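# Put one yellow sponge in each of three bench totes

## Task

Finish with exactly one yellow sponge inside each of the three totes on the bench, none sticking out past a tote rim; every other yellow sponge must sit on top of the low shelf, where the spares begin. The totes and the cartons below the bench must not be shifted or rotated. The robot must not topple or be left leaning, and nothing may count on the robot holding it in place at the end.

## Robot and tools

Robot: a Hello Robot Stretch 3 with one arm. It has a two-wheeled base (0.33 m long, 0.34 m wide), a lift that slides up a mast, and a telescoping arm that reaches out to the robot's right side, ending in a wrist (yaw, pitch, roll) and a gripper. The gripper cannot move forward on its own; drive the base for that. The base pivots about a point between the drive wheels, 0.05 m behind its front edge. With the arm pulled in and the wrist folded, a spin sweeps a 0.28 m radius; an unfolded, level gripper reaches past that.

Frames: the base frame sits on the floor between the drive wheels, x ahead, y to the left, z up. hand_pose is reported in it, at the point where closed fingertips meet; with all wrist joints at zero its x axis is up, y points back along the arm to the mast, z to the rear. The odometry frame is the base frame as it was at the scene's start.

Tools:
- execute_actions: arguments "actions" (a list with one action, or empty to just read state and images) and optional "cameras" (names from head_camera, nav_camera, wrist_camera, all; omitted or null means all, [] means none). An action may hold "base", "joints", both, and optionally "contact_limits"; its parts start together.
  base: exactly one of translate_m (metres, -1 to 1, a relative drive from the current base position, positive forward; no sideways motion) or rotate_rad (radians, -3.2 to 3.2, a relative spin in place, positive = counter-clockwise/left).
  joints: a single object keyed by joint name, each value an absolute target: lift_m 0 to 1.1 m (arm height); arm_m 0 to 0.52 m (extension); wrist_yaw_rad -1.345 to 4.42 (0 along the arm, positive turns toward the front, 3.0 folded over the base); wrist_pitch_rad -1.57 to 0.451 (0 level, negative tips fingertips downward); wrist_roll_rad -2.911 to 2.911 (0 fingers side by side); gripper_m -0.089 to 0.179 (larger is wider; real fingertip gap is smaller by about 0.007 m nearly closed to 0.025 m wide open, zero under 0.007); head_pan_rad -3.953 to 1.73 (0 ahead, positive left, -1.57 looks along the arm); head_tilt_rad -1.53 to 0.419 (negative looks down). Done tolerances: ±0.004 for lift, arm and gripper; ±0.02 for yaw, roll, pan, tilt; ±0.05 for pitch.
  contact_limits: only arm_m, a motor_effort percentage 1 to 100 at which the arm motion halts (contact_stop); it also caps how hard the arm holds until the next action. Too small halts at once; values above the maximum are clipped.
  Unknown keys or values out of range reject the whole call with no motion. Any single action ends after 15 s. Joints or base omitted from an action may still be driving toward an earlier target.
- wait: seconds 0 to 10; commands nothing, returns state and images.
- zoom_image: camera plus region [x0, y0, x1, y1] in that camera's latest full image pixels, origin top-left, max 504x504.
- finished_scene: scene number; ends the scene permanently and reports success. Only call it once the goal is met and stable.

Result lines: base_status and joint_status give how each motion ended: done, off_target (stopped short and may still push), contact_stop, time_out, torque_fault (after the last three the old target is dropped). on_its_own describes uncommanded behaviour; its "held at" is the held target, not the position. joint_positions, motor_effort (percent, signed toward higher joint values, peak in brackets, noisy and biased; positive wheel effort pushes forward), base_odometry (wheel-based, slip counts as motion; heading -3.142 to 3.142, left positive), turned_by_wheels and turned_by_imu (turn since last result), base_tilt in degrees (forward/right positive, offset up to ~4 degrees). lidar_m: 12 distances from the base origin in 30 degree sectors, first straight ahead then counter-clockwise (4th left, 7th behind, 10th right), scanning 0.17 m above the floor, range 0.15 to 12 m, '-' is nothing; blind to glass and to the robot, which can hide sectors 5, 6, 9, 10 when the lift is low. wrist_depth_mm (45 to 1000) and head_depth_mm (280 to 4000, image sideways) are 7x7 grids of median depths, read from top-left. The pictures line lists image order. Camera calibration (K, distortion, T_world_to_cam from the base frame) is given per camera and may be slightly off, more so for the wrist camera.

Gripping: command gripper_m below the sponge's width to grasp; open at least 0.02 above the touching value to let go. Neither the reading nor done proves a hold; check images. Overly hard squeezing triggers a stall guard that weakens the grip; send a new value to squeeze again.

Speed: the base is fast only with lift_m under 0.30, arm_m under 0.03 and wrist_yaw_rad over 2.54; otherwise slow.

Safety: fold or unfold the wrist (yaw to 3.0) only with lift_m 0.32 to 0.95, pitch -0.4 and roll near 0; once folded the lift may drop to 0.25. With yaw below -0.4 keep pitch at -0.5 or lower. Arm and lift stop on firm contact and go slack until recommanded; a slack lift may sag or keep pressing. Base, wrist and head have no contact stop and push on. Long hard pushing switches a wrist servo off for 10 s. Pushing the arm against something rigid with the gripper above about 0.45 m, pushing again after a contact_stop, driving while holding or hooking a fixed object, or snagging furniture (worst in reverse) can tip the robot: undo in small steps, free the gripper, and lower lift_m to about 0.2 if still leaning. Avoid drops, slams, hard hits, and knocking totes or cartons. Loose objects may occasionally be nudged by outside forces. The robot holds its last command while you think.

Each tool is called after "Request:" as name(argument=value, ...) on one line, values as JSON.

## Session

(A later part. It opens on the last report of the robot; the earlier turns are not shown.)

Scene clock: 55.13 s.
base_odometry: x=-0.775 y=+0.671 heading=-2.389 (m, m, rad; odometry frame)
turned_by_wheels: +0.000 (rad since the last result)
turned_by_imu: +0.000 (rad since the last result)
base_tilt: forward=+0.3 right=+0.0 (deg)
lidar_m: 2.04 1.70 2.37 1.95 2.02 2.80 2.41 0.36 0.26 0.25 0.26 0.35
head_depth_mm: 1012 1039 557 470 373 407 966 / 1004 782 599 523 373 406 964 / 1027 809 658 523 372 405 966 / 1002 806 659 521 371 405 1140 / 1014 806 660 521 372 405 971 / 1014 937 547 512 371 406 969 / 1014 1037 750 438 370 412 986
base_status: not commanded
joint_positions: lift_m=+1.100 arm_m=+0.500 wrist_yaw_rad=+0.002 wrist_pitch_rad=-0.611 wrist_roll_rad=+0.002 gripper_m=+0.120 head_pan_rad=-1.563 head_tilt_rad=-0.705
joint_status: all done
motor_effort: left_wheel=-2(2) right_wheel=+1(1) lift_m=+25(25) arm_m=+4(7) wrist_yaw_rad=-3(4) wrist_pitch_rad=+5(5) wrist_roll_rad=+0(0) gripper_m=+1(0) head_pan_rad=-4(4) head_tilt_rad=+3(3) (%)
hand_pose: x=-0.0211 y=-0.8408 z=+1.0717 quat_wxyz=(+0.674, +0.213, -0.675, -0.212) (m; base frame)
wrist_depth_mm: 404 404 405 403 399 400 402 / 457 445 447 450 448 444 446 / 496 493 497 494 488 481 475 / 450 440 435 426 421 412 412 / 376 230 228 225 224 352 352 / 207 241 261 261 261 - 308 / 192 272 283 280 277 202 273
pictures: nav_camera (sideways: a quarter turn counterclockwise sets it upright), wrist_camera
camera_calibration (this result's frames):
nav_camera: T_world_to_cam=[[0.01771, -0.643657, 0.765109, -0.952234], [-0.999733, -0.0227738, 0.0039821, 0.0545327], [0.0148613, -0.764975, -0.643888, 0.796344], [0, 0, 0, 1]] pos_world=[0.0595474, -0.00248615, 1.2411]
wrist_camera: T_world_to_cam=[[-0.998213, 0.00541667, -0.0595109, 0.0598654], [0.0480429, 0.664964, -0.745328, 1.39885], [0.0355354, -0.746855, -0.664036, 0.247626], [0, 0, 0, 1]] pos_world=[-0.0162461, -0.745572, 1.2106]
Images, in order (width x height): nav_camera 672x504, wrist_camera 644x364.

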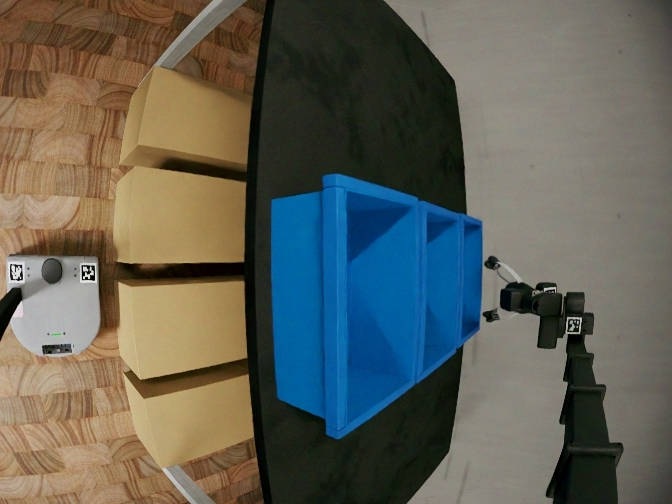

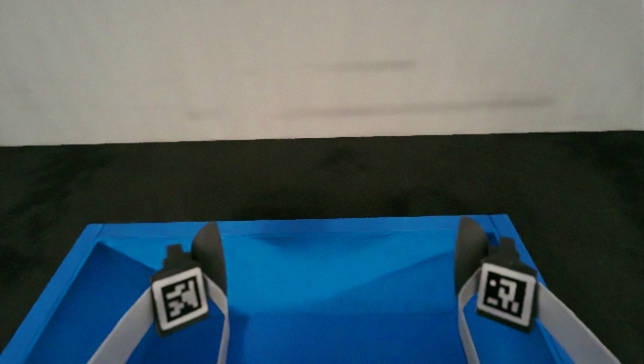

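Request:
execute_actions(actions=[{"joints":{"arm_m":0.52,"wrist_pitch_rad":-1.0}}], cameras=["wrist_camera"])

Request:
execute_actions(actions=[{"joints":{"wrist_pitch_rad":-0.6}}], cameras=[])

Request:
execute_actions(actions=[{"joints":{"arm_m":0.31}}], cameras=[])

Request:
execute_actions(actions=[{"joints":{"wrist_pitch_rad":-1.0}}], cameras=["wrist_camera"])

Request:
execute_actions(actions=[{"joints":{"wrist_pitch_rad":-0.6}}], cameras=[])

Request:
execute_actions(actions=[{"joints":{"arm_m":0.10}}], cameras=[])

Request:
execute_actions(actions=[{"joints":{"wrist_pitch_rad":-1.0}}], cameras=["wrist_camera"])

Scene clock: 62.97 s.
base_odometry: x=-0.775 y=+0.671 heading=-2.389 (m, m, rad; odometry frame)
turned_by_wheels: +0.000 (rad since the last result)
turned_by_imu: +0.000 (rad since the last result)
base_tilt: forward=+0.3 right=+0.1 (deg)
lidar_m: 2.04 1.70 2.37 1.95 2.03 2.81 2.41 0.36 0.26 0.25 0.26 0.35
head_depth_mm: 1010 1038 558 471 373 406 965 / 1011 784 601 523 373 405 965 / 1012 804 655 522 372 405 966 / 1019 738 661 522 372 405 1137 / 1016 806 662 522 371 405 966 / 1016 938 548 511 371 405 968 / 1016 1037 754 438 370 411 987
base_status: not commanded
joint_positions: lift_m=+1.100 arm_m=+0.520 wrist_yaw_rad=+0.002 wrist_pitch_rad=-1.003 wrist_roll_rad=+0.002 gripper_m=+0.120 head_pan_rad=-1.563 head_tilt_rad=-0.705
joint_status: all done
motor_effort: left_wheel=-2(2) right_wheel=+1(1) lift_m=+25(25) arm_m=+4(3) wrist_yaw_rad=-3(3) wrist_pitch_rad=+1(5) wrist_roll_rad=+0(0) gripper_m=+0(0) head_pan_rad=-3(4) head_tilt_rad=+2(2) (%)
hand_pose: x=-0.0213 y=-0.7823 z=+1.0094 quat_wxyz=(+0.620, +0.340, -0.620, -0.340) (m; base frame)
wrist_depth_mm: 374 370 365 362 357 351 346 / 190 188 186 187 188 180 318 / 196 230 234 236 237 195 292 / 195 268 276 277 277 196 266 / 194 258 264 261 258 185 143 / 193 241 244 243 240 - 131 / 191 229 231 229 228 201 124
pictures: wrist_camera
camera_calibration (this result's frames):
wrist_camera: T_world_to_cam=[[-0.998261, 0.027859, -0.0519515, 0.0655282], [0.0477291, 0.899198, -0.434931, 1.18345], [0.034598, -0.436654, -0.898964, 0.729777], [0, 0, 0, 1]] pos_world=[-0.0163195, -0.747321, 1.17417]
Images, in order (width x height): wrist_camera 644x364.

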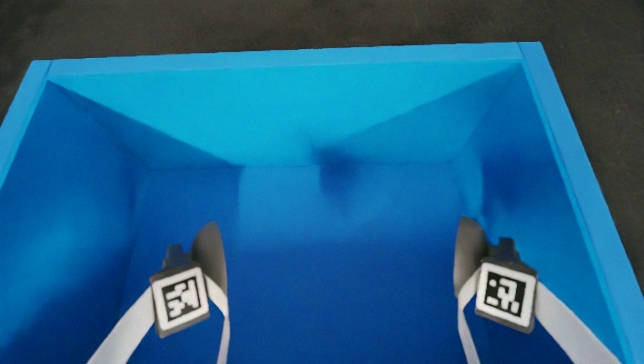

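Scene clock: 64.00 s.
base_odometry: x=-0.775 y=+0.671 heading=-2.389 (m, m, rad; odometry frame)
turned_by_wheels: +0.000 (rad since the last result)
turned_by_imu: +0.000 (rad since the last result)
base_tilt: forward=+0.3 right=+0.1 (deg)
lidar_m: 2.05 1.71 2.37 1.95 2.03 2.81 2.42 0.36 0.26 0.25 0.26 0.35
head_depth_mm: 1013 1045 556 469 373 407 969 / 1010 783 601 523 372 406 965 / 1010 806 658 522 373 405 964 / 1009 807 659 522 372 405 1143 / 1016 803 661 523 371 405 967 / 1012 938 546 511 371 406 965 / 1014 1039 753 437 371 411 987
base_status: not commanded
joint_positions: lift_m=+1.100 arm_m=+0.520 wrist_yaw_rad=+0.002 wrist_pitch_rad=-0.623 wrist_roll_rad=+0.002 gripper_m=+0.120 head_pan_rad=-1.563 head_tilt_rad=-0.705
joint_status: all done
motor_effort: left_wheel=-3(2) right_wheel=+1(1) lift_m=+25(25) arm_m=+4(5) wrist_yaw_rad=-3(3) wrist_pitch_rad=+11(11) wrist_roll_rad=+0(0) gripper_m=+1(0) head_pan_rad=-5(4) head_tilt_rad=+2(2) (%)
hand_pose: x=-0.0211 y=-0.8588 z=+1.0693 quat_wxyz=(+0.673, +0.217, -0.673, -0.216) (m; base frame)
wrist_depth_mm: 386 390 387 386 387 387 380 / 437 431 434 430 432 424 425 / 485 484 474 475 473 468 459 / 438 433 428 421 412 404 402 / 375 371 369 363 356 363 346 / 203 219 227 227 228 - 308 / 191 270 275 274 269 201 272
pictures: none
No camera images: the call's "cameras" was empty. Leave "cameras" out to get every camera's image.

Scene clock: 66.80 s.
base_odometry: x=-0.775 y=+0.671 heading=-2.389 (m, m, rad; odometry frame)
turned_by_wheels: +0.000 (rad since the last result)
turned_by_imu: +0.000 (rad since the last result)
base_tilt: forward=+0.4 right=+0.0 (deg)
lidar_m: 2.04 1.70 2.38 1.95 2.03 2.81 2.42 0.36 0.26 0.25 0.26 0.35
head_depth_mm: 1040 1042 556 470 374 407 966 / 1039 729 600 523 373 405 962 / - 649 657 523 373 406 967 / 1018 672 660 521 372 405 1139 / 1017 806 661 521 372 405 968 / 1016 938 546 511 372 406 962 / 1015 1042 752 437 371 410 981
base_status: not commanded
joint_positions: lift_m=+1.100 arm_m=+0.310 wrist_yaw_rad=+0.002 wrist_pitch_rad=-0.622 wrist_roll_rad=+0.002 gripper_m=+0.120 head_pan_rad=-1.563 head_tilt_rad=-0.705
joint_status: all done
motor_effort: left_wheel=-2(2) right_wheel=+1(1) lift_m=+25(25) arm_m=-3(1) wrist_yaw_rad=-4(3) wrist_pitch_rad=+10(11) wrist_roll_rad=+0(0) gripper_m=+0(1) head_pan_rad=-4(2) head_tilt_rad=+3(2) (%)
hand_pose: x=-0.0211 y=-0.6495 z=+1.0695 quat_wxyz=(+0.673, +0.217, -0.673, -0.216) (m; base frame)
wrist_depth_mm: 577 575 580 565 571 575 573 / 635 628 615 614 616 606 593 / 530 503 387 383 365 488 480 / 440 302 410 418 389 398 402 / 376 228 227 227 225 342 349 / 204 208 211 210 209 - 304 / 187 263 269 267 265 217 272
pictures: none
No camera images: the call's "cameras" was empty. Leave "cameras" out to get every camera's image.

Scene clock: 67.83 s.
base_odometry: x=-0.775 y=+0.671 heading=-2.389 (m, m, rad; odometry frame)
turned_by_wheels: +0.000 (rad since the last result)
turned_by_imu: +0.000 (rad since the last result)
base_tilt: forward=+0.4 right=+0.0 (deg)
lidar_m: 2.04 1.71 2.37 1.95 2.02 2.82 2.41 0.36 0.26 0.25 0.26 0.35
head_depth_mm: 1042 1040 559 470 374 406 966 / 1036 787 495 522 373 405 966 / - - 658 523 372 405 966 / 1009 740 657 523 371 405 1138 / 1012 808 580 522 371 405 963 / 1018 938 546 512 371 406 970 / 1019 1039 751 437 371 411 977
base_status: not commanded
joint_positions: lift_m=+1.100 arm_m=+0.310 wrist_yaw_rad=+0.002 wrist_pitch_rad=-1.003 wrist_roll_rad=+0.002 gripper_m=+0.120 head_pan_rad=-1.563 head_tilt_rad=-0.705
joint_status: all done
motor_effort: left_wheel=-2(3) right_wheel=+1(1) lift_m=+25(25) arm_m=-3(3) wrist_yaw_rad=-3(3) wrist_pitch_rad=+1(7) wrist_roll_rad=+0(0) gripper_m=+0(0) head_pan_rad=-4(5) head_tilt_rad=+2(2) (%)
hand_pose: x=-0.0213 y=-0.5728 z=+1.0094 quat_wxyz=(+0.620, +0.340, -0.620, -0.340) (m; base frame)
wrist_depth_mm: 360 220 198 199 196 195 348 / 194 187 185 182 183 180 318 / 186 219 219 220 220 199 286 / 185 255 276 276 272 212 154 / 185 254 263 219 255 197 146 / 184 235 246 238 203 - 139 / 183 227 231 226 194 214 129
pictures: wrist_camera
camera_calibration (this result's frames):
wrist_camera: T_world_to_cam=[[-0.998261, 0.0278586, -0.0519516, 0.0596935], [0.0477289, 0.899196, -0.434935, 0.995129], [0.034598, -0.436658, -0.898962, 0.821224], [0, 0, 0, 1]] pos_world=[-0.0163195, -0.537885, 1.17417]
Images, in order (width x height): wrist_camera 644x364.

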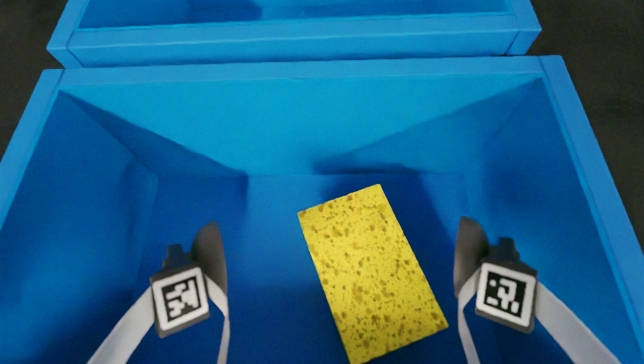

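Scene clock: 68.87 s.
base_odometry: x=-0.775 y=+0.671 heading=-2.389 (m, m, rad; odometry frame)
turned_by_wheels: +0.000 (rad since the last result)
turned_by_imu: +0.000 (rad since the last result)
base_tilt: forward=+0.3 right=+0.1 (deg)
lidar_m: 2.04 1.70 2.37 1.96 2.02 2.81 2.41 0.36 0.26 0.25 0.26 0.35
head_depth_mm: 1043 1040 556 470 374 407 963 / 1044 732 600 523 373 406 967 / - 647 657 522 372 406 964 / 1010 673 660 521 372 405 1140 / 1015 807 661 521 371 406 963 / 1012 941 545 512 371 407 967 / 1017 1038 752 437 371 411 985
base_status: not commanded
joint_positions: lift_m=+1.100 arm_m=+0.310 wrist_yaw_rad=+0.002 wrist_pitch_rad=-0.623 wrist_roll_rad=+0.002 gripper_m=+0.120 head_pan_rad=-1.563 head_tilt_rad=-0.705
joint_status: all done
motor_effort: left_wheel=-2(2) right_wheel=+1(1) lift_m=+25(25) arm_m=-3(3) wrist_yaw_rad=-3(3) wrist_pitch_rad=+11(11) wrist_roll_rad=+0(0) gripper_m=+1(1) head_pan_rad=-4(6) head_tilt_rad=+2(2) (%)
hand_pose: x=-0.0211 y=-0.6494 z=+1.0693 quat_wxyz=(+0.673, +0.217, -0.673, -0.216) (m; base frame)
wrist_depth_mm: 575 579 574 580 577 577 570 / 642 631 626 612 613 606 591 / 536 499 384 385 364 485 481 / 440 302 409 413 385 396 402 / 374 228 228 228 226 345 348 / 204 207 211 210 209 - 305 / 186 262 267 265 261 216 273
pictures: none
No camera images: the call's "cameras" was empty. Leave "cameras" out to get every camera's image.

Scene clock: 71.63 s.
base_odometry: x=-0.775 y=+0.671 heading=-2.389 (m, m, rad; odometry frame)
turned_by_wheels: +0.000 (rad since the last result)
turned_by_imu: +0.000 (rad since the last result)
base_tilt: forward=+0.3 right=+0.0 (deg)
lidar_m: 2.04 1.70 2.38 1.95 2.03 2.82 2.42 0.36 0.26 0.25 0.26 0.36
head_depth_mm: - - 555 471 374 406 966 / - - - 523 373 406 966 / - - - 523 372 405 968 / 999 808 496 523 372 406 1139 / 1017 808 498 523 372 404 964 / 1016 939 547 512 372 406 968 / 1020 1043 754 436 371 411 985
base_status: not commanded
joint_positions: lift_m=+1.100 arm_m=+0.100 wrist_yaw_rad=+0.002 wrist_pitch_rad=-0.622 wrist_roll_rad=+0.002 gripper_m=+0.120 head_pan_rad=-1.563 head_tilt_rad=-0.705
joint_status: all done
motor_effort: left_wheel=-2(2) right_wheel=+1(1) lift_m=+25(25) arm_m=-4(8) wrist_yaw_rad=-3(4) wrist_pitch_rad=+10(11) wrist_roll_rad=+0(0) gripper_m=+0(0) head_pan_rad=-5(4) head_tilt_rad=+2(2) (%)
hand_pose: x=-0.0211 y=-0.4395 z=+1.0695 quat_wxyz=(+0.673, +0.217, -0.673, -0.216) (m; base frame)
wrist_depth_mm: 758 770 760 519 730 752 745 / 672 669 442 380 376 608 598 / 536 505 374 373 363 493 471 / 441 313 406 405 393 382 403 / 375 228 225 221 221 223 348 / 206 205 203 204 204 - 306 / 185 253 258 261 262 219 273
pictures: none
No camera images: the call's "cameras" was empty. Leave "cameras" out to get every camera's image.

Scene clock: 72.67 s.
base_odometry: x=-0.775 y=+0.671 heading=-2.389 (m, m, rad; odometry frame)
turned_by_wheels: +0.000 (rad since the last result)
turned_by_imu: +0.000 (rad since the last result)
base_tilt: forward=+0.3 right=+0.2 (deg)
lidar_m: 2.04 1.71 2.38 1.95 2.02 2.81 2.42 0.36 0.26 0.25 0.26 0.35
head_depth_mm: - - 557 469 374 406 962 / - - - 536 373 407 963 / - - - 540 373 405 967 / 1015 809 670 533 372 405 1143 / 1014 809 660 510 372 406 968 / 1015 939 545 511 371 406 969 / 1015 1042 756 437 371 411 985
base_status: not commanded
joint_positions: lift_m=+1.100 arm_m=+0.100 wrist_yaw_rad=+0.002 wrist_pitch_rad=-1.003 wrist_roll_rad=+0.002 gripper_m=+0.120 head_pan_rad=-1.563 head_tilt_rad=-0.705
joint_status: all done
motor_effort: left_wheel=-3(2) right_wheel=+1(1) lift_m=+25(25) arm_m=-3(3) wrist_yaw_rad=-3(4) wrist_pitch_rad=+1(9) wrist_roll_rad=+0(0) gripper_m=+0(0) head_pan_rad=-5(5) head_tilt_rad=+2(2) (%)
hand_pose: x=-0.0213 y=-0.3628 z=+1.0094 quat_wxyz=(+0.620, +0.340, -0.620, -0.340) (m; base frame)
wrist_depth_mm: 372 223 364 296 194 192 350 / 194 184 182 182 180 180 320 / 184 208 211 213 217 198 286 / 183 246 274 272 273 214 156 / 182 249 265 261 259 200 142 / 180 231 246 244 243 - 142 / 179 228 231 229 228 220 133
pictures: wrist_camera
camera_calibration (this result's frames):
wrist_camera: T_world_to_cam=[[-0.998261, 0.0278596, -0.0519509, 0.0538426], [0.0477287, 0.899206, -0.434915, 0.806277], [0.034598, -0.436638, -0.898972, 0.912938], [0, 0, 0, 1]] pos_world=[-0.0163195, -0.327885, 1.17416]
Images, in order (width x height): wrist_camera 644x364.

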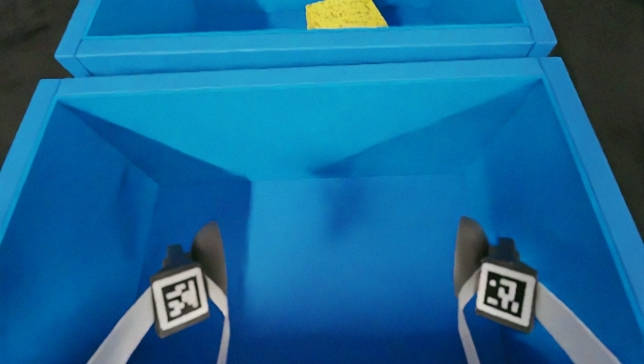

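Request:
execute_actions(actions=[{"joints":{"wrist_pitch_rad":-0.3,"arm_m":0.0,"head_pan_rad":0.5,"head_tilt_rad":-0.5}}], cameras=[])

Request:
execute_actions(actions=[{"base":{"translate_m":1.0}}], cameras=["head_camera","nav_camera"])

Scene clock: 79.80 s.
base_odometry: x=-0.775 y=+0.671 heading=-2.389 (m, m, rad; odometry frame)
turned_by_wheels: +0.000 (rad since the last result)
turned_by_imu: +0.001 (rad since the last result)
base_tilt: forward=+0.3 right=-0.1 (deg)
lidar_m: 2.05 1.70 2.37 1.95 2.02 2.81 2.41 0.36 0.26 0.25 0.26 0.35
head_depth_mm: 1752 1890 2022 2188 2064 1633 1365 / 1845 1965 2081 2110 2031 1645 1359 / 1916 2084 2175 2233 2038 1634 1366 / 2001 2179 2282 2347 2052 1642 1363 / 2100 2294 2201 2292 2060 1641 1363 / 2235 2437 2503 2444 2050 1644 1369 / 2344 2591 2709 2534 2057 1635 1359
base_status: not commanded
joint_positions: lift_m=+1.100 arm_m=+0.003 wrist_yaw_rad=+0.002 wrist_pitch_rad=-0.326 wrist_roll_rad=+0.002 gripper_m=+0.120 head_pan_rad=+0.493 head_tilt_rad=-0.507
joint_status: all done
joint sent to its limit — the command would take arm_m past its lower limit, so that joint was sent only as far as its limit.
motor_effort: left_wheel=-2(2) right_wheel=+1(1) lift_m=+25(25) arm_m=-3(2) wrist_yaw_rad=-3(3) wrist_pitch_rad=+12(12) wrist_roll_rad=+0(0) gripper_m=+0(0) head_pan_rad=+4(61) head_tilt_rad=+3(13) (%)
hand_pose: x=-0.0209 y=-0.3827 z=+1.1334 quat_wxyz=(+0.697, +0.116, -0.698, -0.114) (m; base frame)
wrist_depth_mm: 819 816 824 821 804 808 794 / 871 857 862 883 847 876 866 / 946 946 921 888 911 888 903 / 758 760 497 463 483 686 669 / 572 558 481 484 476 542 516 / 455 455 295 279 275 - 420 / 379 285 287 288 287 250 354
pictures: none
No camera images: the call's "cameras" was empty. Leave "cameras" out to get every camera's image.

Scene clock: 91.20 s.
base_odometry: x=-1.505 y=-0.012 heading=-2.389 (m, m, rad; odometry frame)
turned_by_wheels: +0.000 (rad since the last result)
turned_by_imu: +0.005 (rad since the last result)
base_tilt: forward=+0.6 right=+0.0 (deg)
lidar_m: 1.05 0.82 1.28 2.57 2.45 2.79 0.98 0.38 0.38 1.11 1.20 1.09
head_depth_mm: 879 941 1007 1097 1192 1312 1364 / 917 981 1063 1155 1273 1404 1366 / 959 1035 1124 1229 1349 1500 1356 / 1008 1089 1188 1289 1320 1498 1365 / 1055 1151 1259 1352 1132 1182 1277 / 1117 1224 1345 1402 1126 1240 1312 / 1178 1290 1433 1447 1215 1409 1355
base_status: done
joint_positions: lift_m=+1.100 arm_m=+0.003 wrist_yaw_rad=+0.002 wrist_pitch_rad=-0.326 wrist_roll_rad=+0.002 gripper_m=+0.120 head_pan_rad=+0.493 head_tilt_rad=-0.507
joint_status: not commanded
motor_effort: left_wheel=-3(4) right_wheel=+1(3) lift_m=+26(26) arm_m=-4(3) wrist_yaw_rad=-4(4) wrist_pitch_rad=+13(12) wrist_roll_rad=+0(0) gripper_m=+0(0) head_pan_rad=+6(4) head_tilt_rad=+3(3) (%)
hand_pose: x=-0.0209 y=-0.3827 z=+1.1334 quat_wxyz=(+0.697, +0.116, -0.698, -0.114) (m; base frame)
wrist_depth_mm: 807 820 805 796 785 792 785 / 860 882 856 859 854 843 847 / 926 924 910 926 901 892 880 / - - - - 947 682 683 / - - - - - 547 515 / - - - - - - 420 / - - - - - - 353
pictures: head_camera (sideways: a quarter turn clockwise sets it upright), nav_camera (sideways: a quarter turn counterclockwise sets it upright)
camera_calibration (this result's frames):
head_camera: T_world_to_cam=[[-0.419806, -0.2314, -0.87762, 1.16491], [-0.488422, 0.872601, 0.00355775, 0.00663158], [0.764988, 0.430142, -0.479344, 0.573745], [0, 0, 0, 1]] pos_world=[0.0533682, 0.0169825, 1.29735]
nav_camera: T_world_to_cam=[[0.417888, 0.238946, 0.876513, -1.09992], [0.485461, -0.874231, 0.0068752, 0.0417051], [0.767918, 0.422639, -0.481329, 0.580262], [0, 0, 0, 1]] pos_world=[-0.00619639, 0.0540401, 1.24311]
Images, in order (width x height): head_camera 896x504, nav_camera 672x504.

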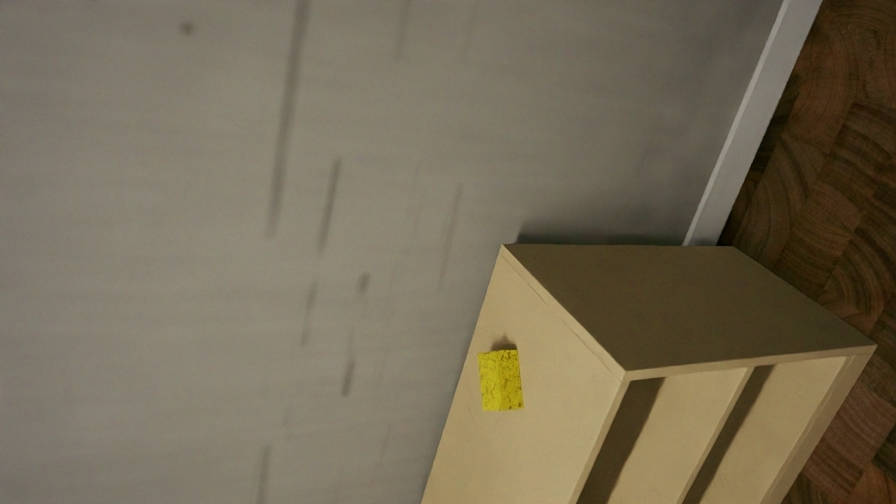

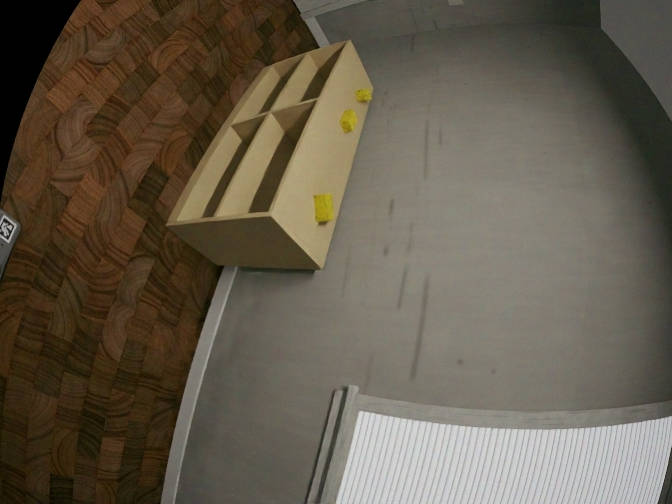

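Request:
execute_actions(actions=[{"base":{"rotate_rad":0.70},"joints":{"lift_m":0.85}}], cameras=[])

Request:
execute_actions(actions=[{"base":{"translate_m":0.45},"joints":{"wrist_pitch_rad":-1.0,"gripper_m":0.17}}], cameras=[])

Request:
execute_actions(actions=[{"base":{"rotate_rad":1.52},"joints":{"head_pan_rad":-1.57,"head_tilt_rad":-0.8,"arm_m":0.3}}], cameras=["head_camera","wrist_camera"])

Scene clock: 104.03 s.
base_odometry: x=-1.505 y=-0.012 heading=-1.689 (m, m, rad; odometry frame)
turned_by_wheels: +0.700 (rad since the last result)
turned_by_imu: +0.712 (rad since the last result)
base_tilt: forward=+0.4 right=+0.2 (deg)
lidar_m: 0.82 1.29 2.57 2.26 3.47 0.59 0.38 0.56 1.16 1.28 1.05 1.05
head_depth_mm: 1473 1540 1619 1448 1170 1246 1279 / 1707 1792 1858 1446 1446 1488 1342 / 2013 2164 2191 1602 1690 1626 1371 / 2382 2587 2789 2157 2005 1644 1372 / 2319 2508 2714 2738 2073 1630 1363 / 2242 2411 2639 2734 2054 1633 1360 / 2204 2350 2541 2641 2038 1633 1354
base_status: done
joint_positions: lift_m=+0.850 arm_m=+0.003 wrist_yaw_rad=+0.002 wrist_pitch_rad=-0.325 wrist_roll_rad=+0.002 gripper_m=+0.120 head_pan_rad=+0.493 head_tilt_rad=-0.507
joint_status: all done
motor_effort: left_wheel=-2(7) right_wheel=+1(3) lift_m=+14(20) arm_m=-4(4) wrist_yaw_rad=-4(3) wrist_pitch_rad=+12(12) wrist_roll_rad=+0(0) gripper_m=+1(0) head_pan_rad=+5(4) head_tilt_rad=+4(3) (%)
hand_pose: x=-0.0209 y=-0.3828 z=+0.8844 quat_wxyz=(+0.697, +0.115, -0.698, -0.114) (m; base frame)
wrist_depth_mm: 654 758 934 - 903 767 666 / 667 777 971 - 969 825 696 / 669 833 - - - 836 714 / 710 852 - - - 896 758 / 741 896 - - - 913 794 / 767 901 - - - - 833 / 797 - - - - - 858
pictures: none
No camera images: the call's "cameras" was empty. Leave "cameras" out to get every camera's image.

Scene clock: 109.83 s.
base_odometry: x=-1.558 y=-0.459 heading=-1.689 (m, m, rad; odometry frame)
turned_by_wheels: +0.000 (rad since the last result)
turned_by_imu: +0.002 (rad since the last result)
base_tilt: forward=+0.4 right=+0.1 (deg)
lidar_m: 0.36 0.88 2.29 2.22 2.96 1.27 0.83 1.16 1.45 0.87 0.71 0.55
head_depth_mm: 976 1024 1074 1127 1096 871 724 / 1130 1191 1269 1325 1088 869 725 / 1350 1426 1538 1447 1086 871 975 / 1661 1784 1940 1425 1103 1167 1288 / 2023 2192 2410 1519 1623 1580 1360 / 1992 2157 2351 2522 2068 1650 1356 / 1915 2062 2266 2411 2040 1629 1350
base_status: done
joint_positions: lift_m=+0.850 arm_m=+0.003 wrist_yaw_rad=+0.002 wrist_pitch_rad=-1.003 wrist_roll_rad=+0.002 gripper_m=+0.170 head_pan_rad=+0.493 head_tilt_rad=-0.507
joint_status: all done
motor_effort: left_wheel=-3(2) right_wheel=+1(5) lift_m=+14(15) arm_m=-4(4) wrist_yaw_rad=-4(4) wrist_pitch_rad=+1(10) wrist_roll_rad=+0(0) gripper_m=+0(89) head_pan_rad=+5(5) head_tilt_rad=+3(4) (%)
hand_pose: x=-0.0213 y=-0.2652 z=+0.7601 quat_wxyz=(+0.620, +0.340, -0.620, -0.340) (m; base frame)
wrist_depth_mm: 459 558 717 - - - - / 510 617 818 - - - - / 546 688 942 - - - - / 609 763 - - - 986 953 / 664 836 931 914 899 918 889 / 745 - 883 850 867 849 853 / 684 805 830 824 819 795 787
pictures: none
No camera images: the call's "cameras" was empty. Leave "cameras" out to get every camera's image.

Scene clock: 113.23 s.
base_odometry: x=-1.558 y=-0.459 heading=-0.169 (m, m, rad; odometry frame)
turned_by_wheels: +1.520 (rad since the last result)
turned_by_imu: +1.545 (rad since the last result)
base_tilt: forward=+0.2 right=+0.1 (deg)
lidar_m: 2.22 2.74 1.48 0.83 1.08 1.44 0.90 0.71 0.62 0.37 0.88 2.29
head_depth_mm: 640 709 - - 1062 1239 1183 / 681 748 - 932 1019 1292 1181 / 727 814 - 917 835 1009 1182 / 781 887 1038 892 816 763 1105 / 843 967 1102 963 816 980 1153 / 914 1064 1148 964 850 1234 1180 / 1003 1181 1185 961 1111 1315 1180
base_status: done
joint_positions: lift_m=+0.850 arm_m=+0.300 wrist_yaw_rad=+0.002 wrist_pitch_rad=-1.004 wrist_roll_rad=+0.002 gripper_m=+0.170 head_pan_rad=-1.563 head_tilt_rad=-0.790
joint_status: all done
motor_effort: left_wheel=-1(8) right_wheel=+1(5) lift_m=+14(14) arm_m=+4(2) wrist_yaw_rad=-4(4) wrist_pitch_rad=+2(2) wrist_roll_rad=+0(0) gripper_m=+0(1) head_pan_rad=-5(63) head_tilt_rad=-2(15) (%)
hand_pose: x=-0.0214 y=-0.5620 z=+0.7600 quat_wxyz=(+0.620, +0.340, -0.620, -0.340) (m; base frame)
wrist_depth_mm: 445 449 453 407 325 269 230 / 417 406 406 414 377 304 255 / 382 374 369 371 392 352 288 / 355 349 306 303 336 374 328 / 328 326 318 317 314 430 381 / 310 - 299 300 296 685 420 / 821 282 284 280 283 794 628
pictures: head_camera (sideways: a quarter turn clockwise sets it upright), wrist_camera
camera_calibration (this result's frames):
head_camera: T_world_to_cam=[[-0.0105766, 0.705244, -0.708886, 0.94245], [0.999694, 0.0233238, 0.00828847, -0.00860263], [0.0223793, -0.708581, -0.705274, 0.872192], [0, 0, 0, 1]] pos_world=[-0.000951124, -0.0464373, 1.2833]
wrist_camera: T_world_to_cam=[[-0.998253, 0.0282095, -0.0519199, 0.0465731], [0.0479956, 0.89963, -0.434007, 0.876488], [0.0344655, -0.43574, -0.899412, 0.602585], [0, 0, 0, 1]] pos_world=[-0.0163443, -0.527258, 0.924792]
Images, in order (width x height): head_camera 896x504, wrist_camera 644x364.

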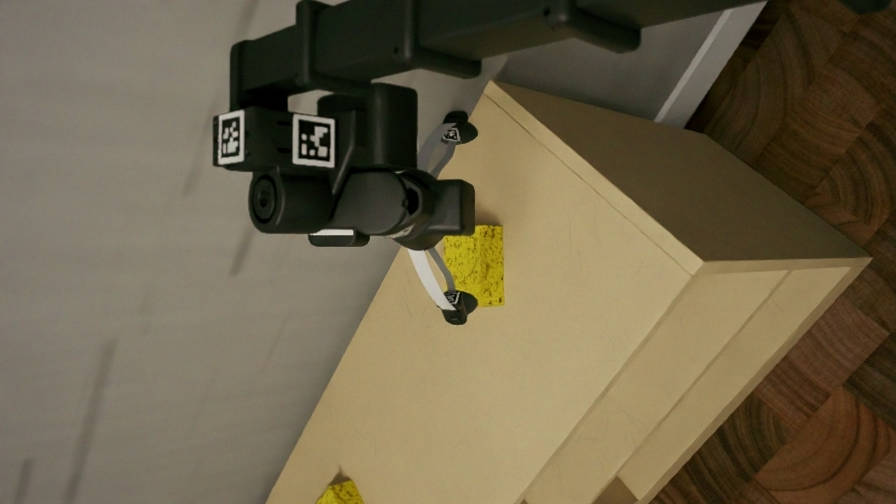

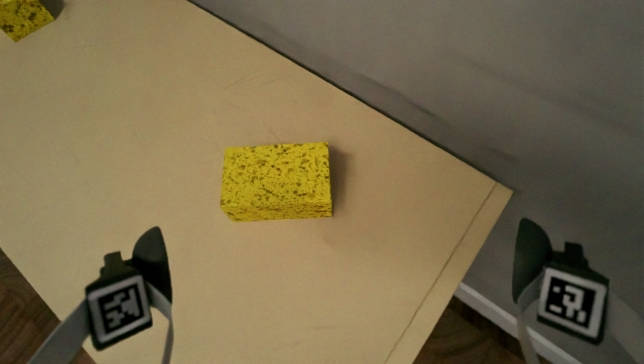

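Request:
execute_actions(actions=[{"base":{"translate_m":0.057},"joints":{"arm_m":0.403,"lift_m":0.77}}], cameras=["wrist_camera"])

Request:
execute_actions(actions=[{"joints":{"lift_m":0.73}}], cameras=["wrist_camera","head_camera"])

Scene clock: 119.13 s.
base_odometry: x=-1.502 y=-0.469 heading=-0.169 (m, m, rad; odometry frame)
turned_by_wheels: +0.000 (rad since the last result)
turned_by_imu: +0.001 (rad since the last result)
base_tilt: forward=+0.4 right=+0.1 (deg)
lidar_m: 2.15 2.67 1.56 0.83 1.03 1.49 0.94 0.75 0.50 0.37 0.85 2.24
head_depth_mm: 672 745 831 915 - - 1165 / 716 798 - 950 851 1258 1183 / 764 857 - 891 815 794 1138 / 818 929 1072 900 815 944 1130 / 884 1018 1133 967 830 1035 1162 / 960 1114 1179 965 1063 1278 1174 / 1053 1234 1144 962 1186 1334 1187
base_status: done
joint_positions: lift_m=+0.770 arm_m=+0.403 wrist_yaw_rad=+0.002 wrist_pitch_rad=-1.004 wrist_roll_rad=+0.002 gripper_m=+0.170 head_pan_rad=-1.563 head_tilt_rad=-0.790
joint_status: all done
motor_effort: left_wheel=-3(3) right_wheel=+1(5) lift_m=+15(15) arm_m=+4(8) wrist_yaw_rad=-3(3) wrist_pitch_rad=+2(2) wrist_roll_rad=+0(0) gripper_m=+0(0) head_pan_rad=-4(5) head_tilt_rad=-2(2) (%)
hand_pose: x=-0.0214 y=-0.6649 z=+0.6799 quat_wxyz=(+0.620, +0.341, -0.620, -0.340) (m; base frame)
wrist_depth_mm: 338 333 331 334 268 223 190 / 311 303 302 299 312 252 211 / 284 281 277 274 272 289 237 / 263 260 258 254 253 252 270 / 244 246 240 192 228 235 235 / 226 - 222 180 181 218 217 / 214 210 209 205 204 206 201
pictures: wrist_camera
camera_calibration (this result's frames):
wrist_camera: T_world_to_cam=[[-0.998253, 0.028236, -0.0519049, 0.0453262], [0.0479958, 0.899846, -0.433559, 0.93414], [0.0344644, -0.435293, -0.899629, 0.4862], [0, 0, 0, 1]] pos_world=[-0.0163444, -0.630223, 0.844757]
Images, in order (width x height): wrist_camera 644x364.

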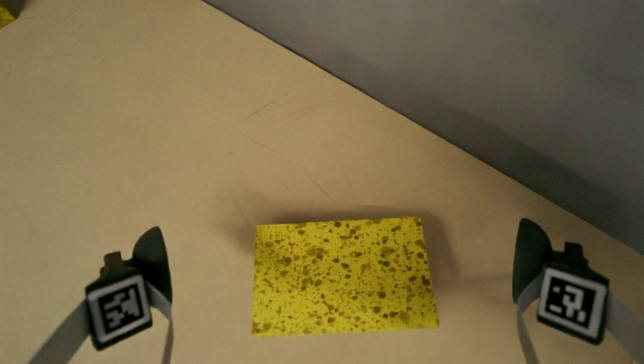

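Scene clock: 120.30 s.
base_odometry: x=-1.502 y=-0.469 heading=-0.169 (m, m, rad; odometry frame)
turned_by_wheels: +0.000 (rad since the last result)
turned_by_imu: +0.000 (rad since the last result)
base_tilt: forward=+0.2 right=+0.1 (deg)
lidar_m: 2.16 2.68 1.56 0.84 1.03 1.49 0.94 0.75 0.50 0.37 0.85 2.24
head_depth_mm: 672 743 836 928 1049 - - / 715 797 869 - 832 1187 1187 / 765 860 940 894 816 793 1138 / 821 928 1068 940 815 946 1131 / 888 1016 1134 962 832 1046 1169 / 960 1115 1183 964 1065 1284 1184 / 1050 1234 1141 961 1190 1341 1185
base_status: not commanded
joint_positions: lift_m=+0.730 arm_m=+0.403 wrist_yaw_rad=+0.002 wrist_pitch_rad=-1.004 wrist_roll_rad=+0.002 gripper_m=+0.170 head_pan_rad=-1.563 head_tilt_rad=-0.790
joint_status: all done
motor_effort: left_wheel=-2(3) right_wheel=+1(1) lift_m=+14(14) arm_m=+4(4) wrist_yaw_rad=-3(3) wrist_pitch_rad=+2(2) wrist_roll_rad=+0(0) gripper_m=+1(0) head_pan_rad=-3(5) head_tilt_rad=-2(2) (%)
hand_pose: x=-0.0214 y=-0.6649 z=+0.6399 quat_wxyz=(+0.620, +0.341, -0.620, -0.340) (m; base frame)
wrist_depth_mm: 282 281 274 302 267 223 190 / 256 255 250 246 283 253 211 / 236 233 230 226 226 266 237 / 217 216 213 212 210 208 243 / 202 202 194 152 150 196 192 / 189 - 183 142 141 181 181 / - 174 172 169 168 170 167
pictures: head_camera (sideways: a quarter turn clockwise sets it upright), wrist_camera
camera_calibration (this result's frames):
head_camera: T_world_to_cam=[[-0.0105764, 0.705244, -0.708886, 0.94245], [0.999694, 0.0233234, 0.00828847, -0.00860263], [0.022379, -0.708581, -0.705274, 0.872192], [0, 0, 0, 1]] pos_world=[-0.00095114, -0.0464373, 1.2833]
wrist_camera: T_world_to_cam=[[-0.998253, 0.028236, -0.0519048, 0.0432495], [0.0479957, 0.899846, -0.433559, 0.916796], [0.0344644, -0.435293, -0.899629, 0.450206], [0, 0, 0, 1]] pos_world=[-0.0163444, -0.630225, 0.804748]
Images, in order (width x height): head_camera 896x504, wrist_camera 644x364.

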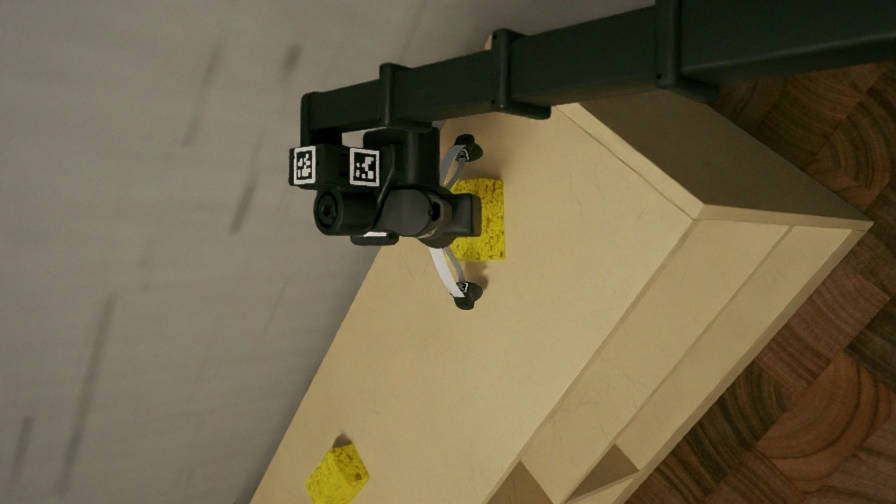

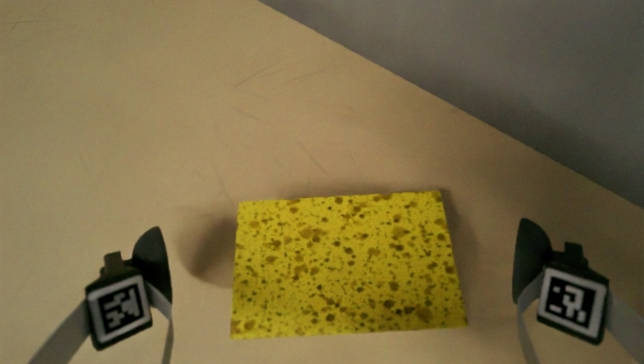

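Request:
execute_actions(actions=[{"joints":{"lift_m":0.715,"arm_m":0.41}}], cameras=[])

Request:
execute_actions(actions=[{"joints":{"gripper_m":0.07}}], cameras=["wrist_camera"])

Request:
execute_actions(actions=[{"joints":{"lift_m":0.8}}], cameras=["wrist_camera"])

Scene clock: 124.40 s.
base_odometry: x=-1.502 y=-0.469 heading=-0.169 (m, m, rad; odometry frame)
turned_by_wheels: +0.000 (rad since the last result)
turned_by_imu: +0.000 (rad since the last result)
base_tilt: forward=+0.3 right=+0.2 (deg)
lidar_m: 2.16 2.67 1.56 0.83 1.03 1.49 0.95 0.74 0.50 0.37 0.85 2.24
head_depth_mm: 674 746 835 933 1054 - - / 717 799 883 - 833 1179 1175 / 764 861 946 889 817 794 1145 / 822 937 1069 939 813 947 1131 / 886 1018 1131 966 832 1048 1173 / 964 1114 1183 964 1064 1281 1189 / 1051 1236 1142 961 1190 1346 1185
base_status: not commanded
joint_positions: lift_m=+0.715 arm_m=+0.410 wrist_yaw_rad=+0.002 wrist_pitch_rad=-1.004 wrist_roll_rad=+0.002 gripper_m=+0.170 head_pan_rad=-1.563 head_tilt_rad=-0.790
joint_status: all done
motor_effort: left_wheel=-3(2) right_wheel=+1(1) lift_m=+14(15) arm_m=+4(2) wrist_yaw_rad=-3(3) wrist_pitch_rad=+2(2) wrist_roll_rad=+0(0) gripper_m=+1(1) head_pan_rad=-4(5) head_tilt_rad=-2(3) (%)
hand_pose: x=-0.0214 y=-0.6719 z=+0.6249 quat_wxyz=(+0.620, +0.341, -0.620, -0.340) (m; base frame)
wrist_depth_mm: 261 257 253 256 262 216 185 / 236 233 231 228 230 245 205 / 217 215 213 210 207 209 231 / 200 199 198 195 193 191 189 / 186 187 141 137 135 180 177 / 175 - 132 127 126 166 166 / - 161 122 121 121 155 154
pictures: none
No camera images: the call's "cameras" was empty. Leave "cameras" out to get every camera's image.

Scene clock: 125.90 s.
base_odometry: x=-1.502 y=-0.469 heading=-0.169 (m, m, rad; odometry frame)
turned_by_wheels: +0.000 (rad since the last result)
turned_by_imu: +0.000 (rad since the last result)
base_tilt: forward=+0.4 right=+0.0 (deg)
lidar_m: 2.16 2.67 1.56 0.83 1.03 1.49 0.94 0.75 0.50 0.37 0.85 2.25
head_depth_mm: 673 746 831 933 1060 - - / 717 800 880 - 835 1178 1184 / 766 863 950 894 814 794 1142 / 819 929 1066 939 814 948 1122 / 885 1016 1136 962 834 1042 1174 / 959 1120 1180 964 1068 1278 1181 / 1055 1239 1142 963 1189 1343 1180
base_status: not commanded
joint_positions: lift_m=+0.715 arm_m=+0.410 wrist_yaw_rad=+0.002 wrist_pitch_rad=-0.992 wrist_roll_rad=+0.002 gripper_m=+0.071 head_pan_rad=-1.563 head_tilt_rad=-0.790
joint_status: all done
motor_effort: left_wheel=-3(3) right_wheel=+1(1) lift_m=+14(14) arm_m=+4(4) wrist_yaw_rad=-3(3) wrist_pitch_rad=-4(4) wrist_roll_rad=+0(0) gripper_m=-15(93) head_pan_rad=-5(4) head_tilt_rad=-2(2) (%)
hand_pose: x=-0.0214 y=-0.6747 z=+0.6264 quat_wxyz=(+0.622, +0.337, -0.622, -0.337) (m; base frame)
wrist_depth_mm: 268 265 259 292 257 214 183 / 244 240 237 235 273 243 202 / 222 220 217 216 213 249 228 / 205 203 201 199 197 195 196 / 190 188 141 138 137 183 180 / 178 177 131 129 129 - 168 / 166 164 124 122 122 157 159
pictures: wrist_camera
camera_calibration (this result's frames):
wrist_camera: T_world_to_cam=[[-0.998251, 0.0276077, -0.0522674, 0.0426301], [0.0480082, 0.894536, -0.444411, 0.922916], [0.0344859, -0.446143, -0.894297, 0.423098], [0, 0, 0, 1]] pos_world=[-0.0163429, -0.637996, 0.790758]
Images, in order (width x height): wrist_camera 644x364.

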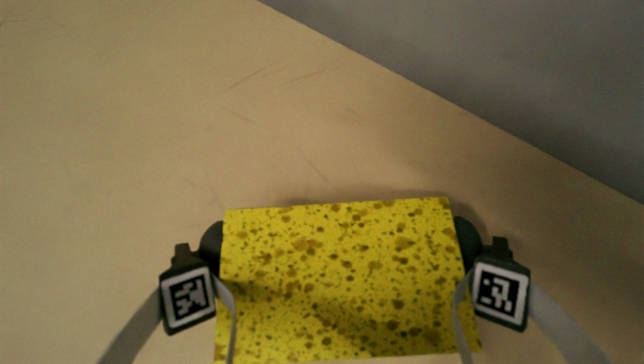

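Scene clock: 127.50 s.
base_odometry: x=-1.502 y=-0.469 heading=-0.169 (m, m, rad; odometry frame)
turned_by_wheels: +0.000 (rad since the last result)
turned_by_imu: +0.000 (rad since the last result)
base_tilt: forward=+0.2 right=+0.1 (deg)
lidar_m: 2.16 2.67 1.56 0.83 1.03 1.49 0.94 0.75 0.50 0.37 0.85 2.24
head_depth_mm: 672 746 818 - - 1291 1184 / 716 784 - 961 853 1266 1179 / 763 845 - 913 813 793 1146 / 818 932 1074 914 814 950 1126 / 885 1016 1133 961 832 1042 1172 / 962 1111 1180 962 1071 1281 1177 / 1049 1234 1145 961 1190 1334 1173
base_status: not commanded
joint_positions: lift_m=+0.800 arm_m=+0.410 wrist_yaw_rad=+0.002 wrist_pitch_rad=-1.004 wrist_roll_rad=+0.002 gripper_m=+0.071 head_pan_rad=-1.563 head_tilt_rad=-0.790
joint_status: all done
motor_effort: left_wheel=-2(3) right_wheel=+1(1) lift_m=+25(25) arm_m=+4(5) wrist_yaw_rad=-3(3) wrist_pitch_rad=+2(4) wrist_roll_rad=+0(0) gripper_m=-14(14) head_pan_rad=-4(4) head_tilt_rad=-2(2) (%)
hand_pose: x=-0.0214 y=-0.6719 z=+0.7092 quat_wxyz=(+0.620, +0.341, -0.620, -0.340) (m; base frame)
wrist_depth_mm: 380 376 402 325 263 217 185 / 346 344 336 368 305 246 205 / 321 314 311 310 345 284 232 / 295 291 287 286 282 322 265 / 275 273 141 138 136 263 299 / 256 257 130 129 128 - 243 / 242 239 123 121 122 228 229
pictures: wrist_camera
camera_calibration (this result's frames):
wrist_camera: T_world_to_cam=[[-0.998253, 0.0282396, -0.0519021, 0.0470452], [0.0479948, 0.899883, -0.433483, 0.953114], [0.0344645, -0.435216, -0.899666, 0.509591], [0, 0, 0, 1]] pos_world=[-0.0163443, -0.637238, 0.874062]
Images, in order (width x height): wrist_camera 644x364.

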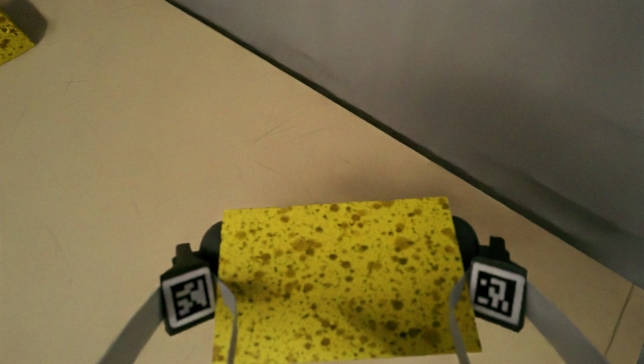

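Request:
execute_actions(actions=[{"base":{"rotate_rad":-1.40},"joints":{"lift_m":1.1,"arm_m":0.0,"wrist_pitch_rad":-0.4}}], cameras=[])

Request:
execute_actions(actions=[{"base":{"translate_m":-0.455}}], cameras=[])

Request:
execute_actions(actions=[{"base":{"rotate_rad":-0.823},"joints":{"head_pan_rad":-2.4,"head_tilt_rad":-0.9}}], cameras=["nav_camera"])

Request:
execute_actions(actions=[{"base":{"translate_m":-0.5}}], cameras=["nav_camera"])

Scene clock: 139.13 s.
base_odometry: x=-1.502 y=-0.469 heading=-1.569 (m, m, rad; odometry frame)
turned_by_wheels: -1.400 (rad since the last result)
turned_by_imu: -1.423 (rad since the last result)
base_tilt: forward=+0.5 right=+0.1 (deg)
lidar_m: 0.37 0.85 2.25 2.17 3.51 1.15 0.83 1.33 1.42 0.84 0.74 0.37
head_depth_mm: - - - - 1484 1337 1180 / - - - - 1475 1346 1177 / - - - - 1554 1332 1180 / 848 895 1162 1338 1518 1344 1180 / 798 868 1027 1186 1421 1342 1183 / 742 824 919 1071 1244 1328 1184 / 690 762 828 968 1110 1274 1181
base_status: done
joint_positions: lift_m=+1.100 arm_m=+0.003 wrist_yaw_rad=+0.002 wrist_pitch_rad=-0.425 wrist_roll_rad=+0.002 gripper_m=+0.071 head_pan_rad=-1.563 head_tilt_rad=-0.790
joint_status: all done
joint sent to its limit — the command would take arm_m past its lower limit, so that joint was sent only as far as its limit.
motor_effort: left_wheel=+2(7) right_wheel=-2(7) lift_m=+25(27) arm_m=-4(1) wrist_yaw_rad=-3(3) wrist_pitch_rad=+12(12) wrist_roll_rad=+0(0) gripper_m=-13(13) head_pan_rad=-4(4) head_tilt_rad=-2(2) (%)
hand_pose: x=-0.0212 y=-0.3711 z=+1.1107 quat_wxyz=(+0.691, +0.150, -0.692, -0.149) (m; base frame)
wrist_depth_mm: 400 465 547 666 876 - 934 / 426 486 583 732 946 - - / 444 504 626 783 - - - / 470 549 660 826 - - - / 493 582 141 137 136 - - / 523 597 130 129 128 - - / 557 681 123 121 122 - -
pictures: none
No camera images: the call's "cameras" was empty. Leave "cameras" out to get every camera's image.

Scene clock: 144.67 s.
base_odometry: x=-1.503 y=-0.014 heading=-1.569 (m, m, rad; odometry frame)
turned_by_wheels: +0.000 (rad since the last result)
turned_by_imu: -0.001 (rad since the last result)
base_tilt: forward=+0.3 right=+0.1 (deg)
lidar_m: 0.81 1.84 2.25 2.31 3.65 0.47 0.38 0.68 1.16 1.20 1.05 0.99
head_depth_mm: - - - - 1483 1343 1177 / - - - - 1484 1347 1180 / - - - - 1547 1342 1179 / 1236 1316 1685 1791 1558 1350 1178 / 1156 1267 1481 1703 1548 1347 1178 / 1072 1182 1349 1546 1555 1347 1186 / 1000 1096 1240 1397 1510 1345 1182
base_status: done
joint_positions: lift_m=+1.100 arm_m=+0.003 wrist_yaw_rad=+0.002 wrist_pitch_rad=-0.425 wrist_roll_rad=+0.002 gripper_m=+0.071 head_pan_rad=-1.563 head_tilt_rad=-0.790
joint_status: not commanded
motor_effort: left_wheel=+1(2) right_wheel=-2(7) lift_m=+25(25) arm_m=-4(3) wrist_yaw_rad=-4(2) wrist_pitch_rad=+12(12) wrist_roll_rad=+0(0) gripper_m=-14(14) head_pan_rad=-5(5) head_tilt_rad=-2(2) (%)
hand_pose: x=-0.0212 y=-0.3711 z=+1.1107 quat_wxyz=(+0.691, +0.150, -0.692, -0.149) (m; base frame)
wrist_depth_mm: 627 715 834 - - 817 698 / 660 766 900 - - 864 733 / 670 794 964 - - 917 765 / 713 830 - - - - 810 / 733 890 141 138 136 - 849 / 793 924 130 129 128 - 892 / 847 - 123 121 122 - 904
pictures: none
No camera images: the call's "cameras" was empty. Leave "cameras" out to get every camera's image.

Scene clock: 146.93 s.
base_odometry: x=-1.503 y=-0.014 heading=-2.392 (m, m, rad; odometry frame)
turned_by_wheels: -0.823 (rad since the last result)
turned_by_imu: -0.836 (rad since the last result)
base_tilt: forward=+0.4 right=+0.1 (deg)
lidar_m: 1.05 0.81 1.29 2.57 2.44 2.78 1.07 0.38 0.38 1.11 1.20 1.09
head_depth_mm: 837 684 1507 1339 1426 1285 1144 / 871 685 593 1320 1236 1287 1150 / 869 683 562 1312 1145 1217 1172 / 871 663 564 512 732 1035 1172 / - - 564 1231 1165 1265 1153 / - - 563 1321 1334 1277 1143 / - - 1455 1347 1425 1278 1147
base_status: done
joint_positions: lift_m=+1.100 arm_m=+0.003 wrist_yaw_rad=+0.002 wrist_pitch_rad=-0.425 wrist_roll_rad=+0.002 gripper_m=+0.071 head_pan_rad=-2.393 head_tilt_rad=-0.889
joint_status: all done
motor_effort: left_wheel=+1(5) right_wheel=-2(6) lift_m=+25(26) arm_m=-4(4) wrist_yaw_rad=-2(2) wrist_pitch_rad=+12(12) wrist_roll_rad=+0(0) gripper_m=-13(13) head_pan_rad=-4(55) head_tilt_rad=-3(9) (%)
hand_pose: x=-0.0212 y=-0.3711 z=+1.1107 quat_wxyz=(+0.691, +0.150, -0.692, -0.149) (m; base frame)
wrist_depth_mm: 818 814 813 804 798 806 797 / 893 870 873 889 863 876 877 / 967 960 949 981 929 732 716 / - - - - 966 562 549 / - - 140 137 136 465 446 / - - 130 129 128 388 372 / - - 124 121 122 949 320
pictures: nav_camera (sideways: a quarter turn counterclockwise sets it upright)
camera_calibration (this result's frames):
nav_camera: T_world_to_cam=[[-0.5576, -0.535392, 0.63438, -0.778362], [-0.691919, 0.721974, 0.00114332, 0.0563514], [-0.458618, -0.438302, -0.77302, 0.967178], [0, 0, 0, 1]] pos_world=[0.0485421, -0.0334964, 1.24136]
Images, in order (width x height): nav_camera 672x504.

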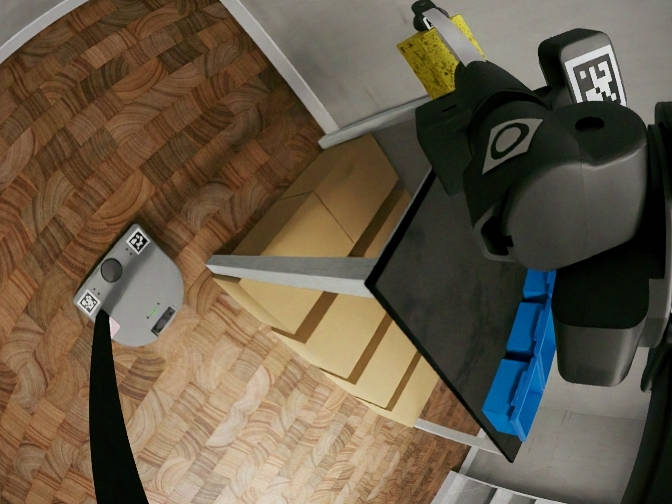

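Scene clock: 153.17 s.
base_odometry: x=-1.137 y=+0.327 heading=-2.392 (m, m, rad; odometry frame)
turned_by_wheels: +0.000 (rad since the last result)
turned_by_imu: -0.001 (rad since the last result)
base_tilt: forward=+0.4 right=-0.1 (deg)
lidar_m: 1.55 1.24 1.59 2.43 2.05 2.78 1.04 0.36 0.26 0.25 0.26 1.61
head_depth_mm: 639 622 1553 1355 1414 1282 1143 / 679 536 608 1319 1211 1289 1145 / 665 500 537 1286 1189 1244 1164 / 618 531 550 512 1145 1043 1168 / - - 563 489 1150 1027 1102 / - - 550 479 1085 1120 922 / - - 537 479 425 1014 911
base_status: done
joint_positions: lift_m=+1.100 arm_m=+0.003 wrist_yaw_rad=+0.002 wrist_pitch_rad=-0.425 wrist_roll_rad=+0.002 gripper_m=+0.071 head_pan_rad=-2.393 head_tilt_rad=-0.889
joint_status: not commanded
motor_effort: left_wheel=+2(3) right_wheel=-2(6) lift_m=+26(25) arm_m=-3(4) wrist_yaw_rad=-2(3) wrist_pitch_rad=+12(12) wrist_roll_rad=+0(0) gripper_m=-13(14) head_pan_rad=-5(4) head_tilt_rad=-3(3) (%)
hand_pose: x=-0.0212 y=-0.3711 z=+1.1107 quat_wxyz=(+0.691, +0.150, -0.692, -0.149) (m; base frame)
wrist_depth_mm: 822 823 828 824 818 807 807 / 876 893 889 884 891 857 837 / - - 862 776 738 626 464 / - - 594 586 571 547 412 / - - 141 138 137 453 413 / - 411 130 129 128 381 372 / - 338 124 121 122 314 321
pictures: nav_camera (sideways: a quarter turn counterclockwise sets it upright)
camera_calibration (this result's frames):
nav_camera: T_world_to_cam=[[-0.5576, -0.535392, 0.63438, -0.778362], [-0.691919, 0.721975, 0.00114332, 0.0563514], [-0.458618, -0.438302, -0.773021, 0.967179], [0, 0, 0, 1]] pos_world=[0.0485421, -0.0334964, 1.24136]
Images, in order (width x height): nav_camera 672x504.

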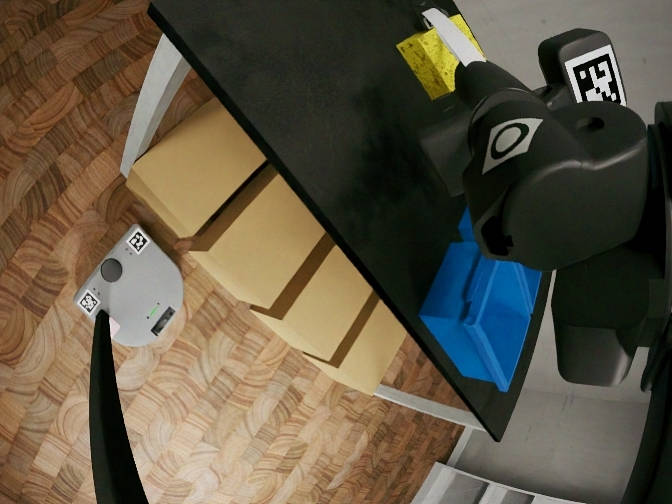

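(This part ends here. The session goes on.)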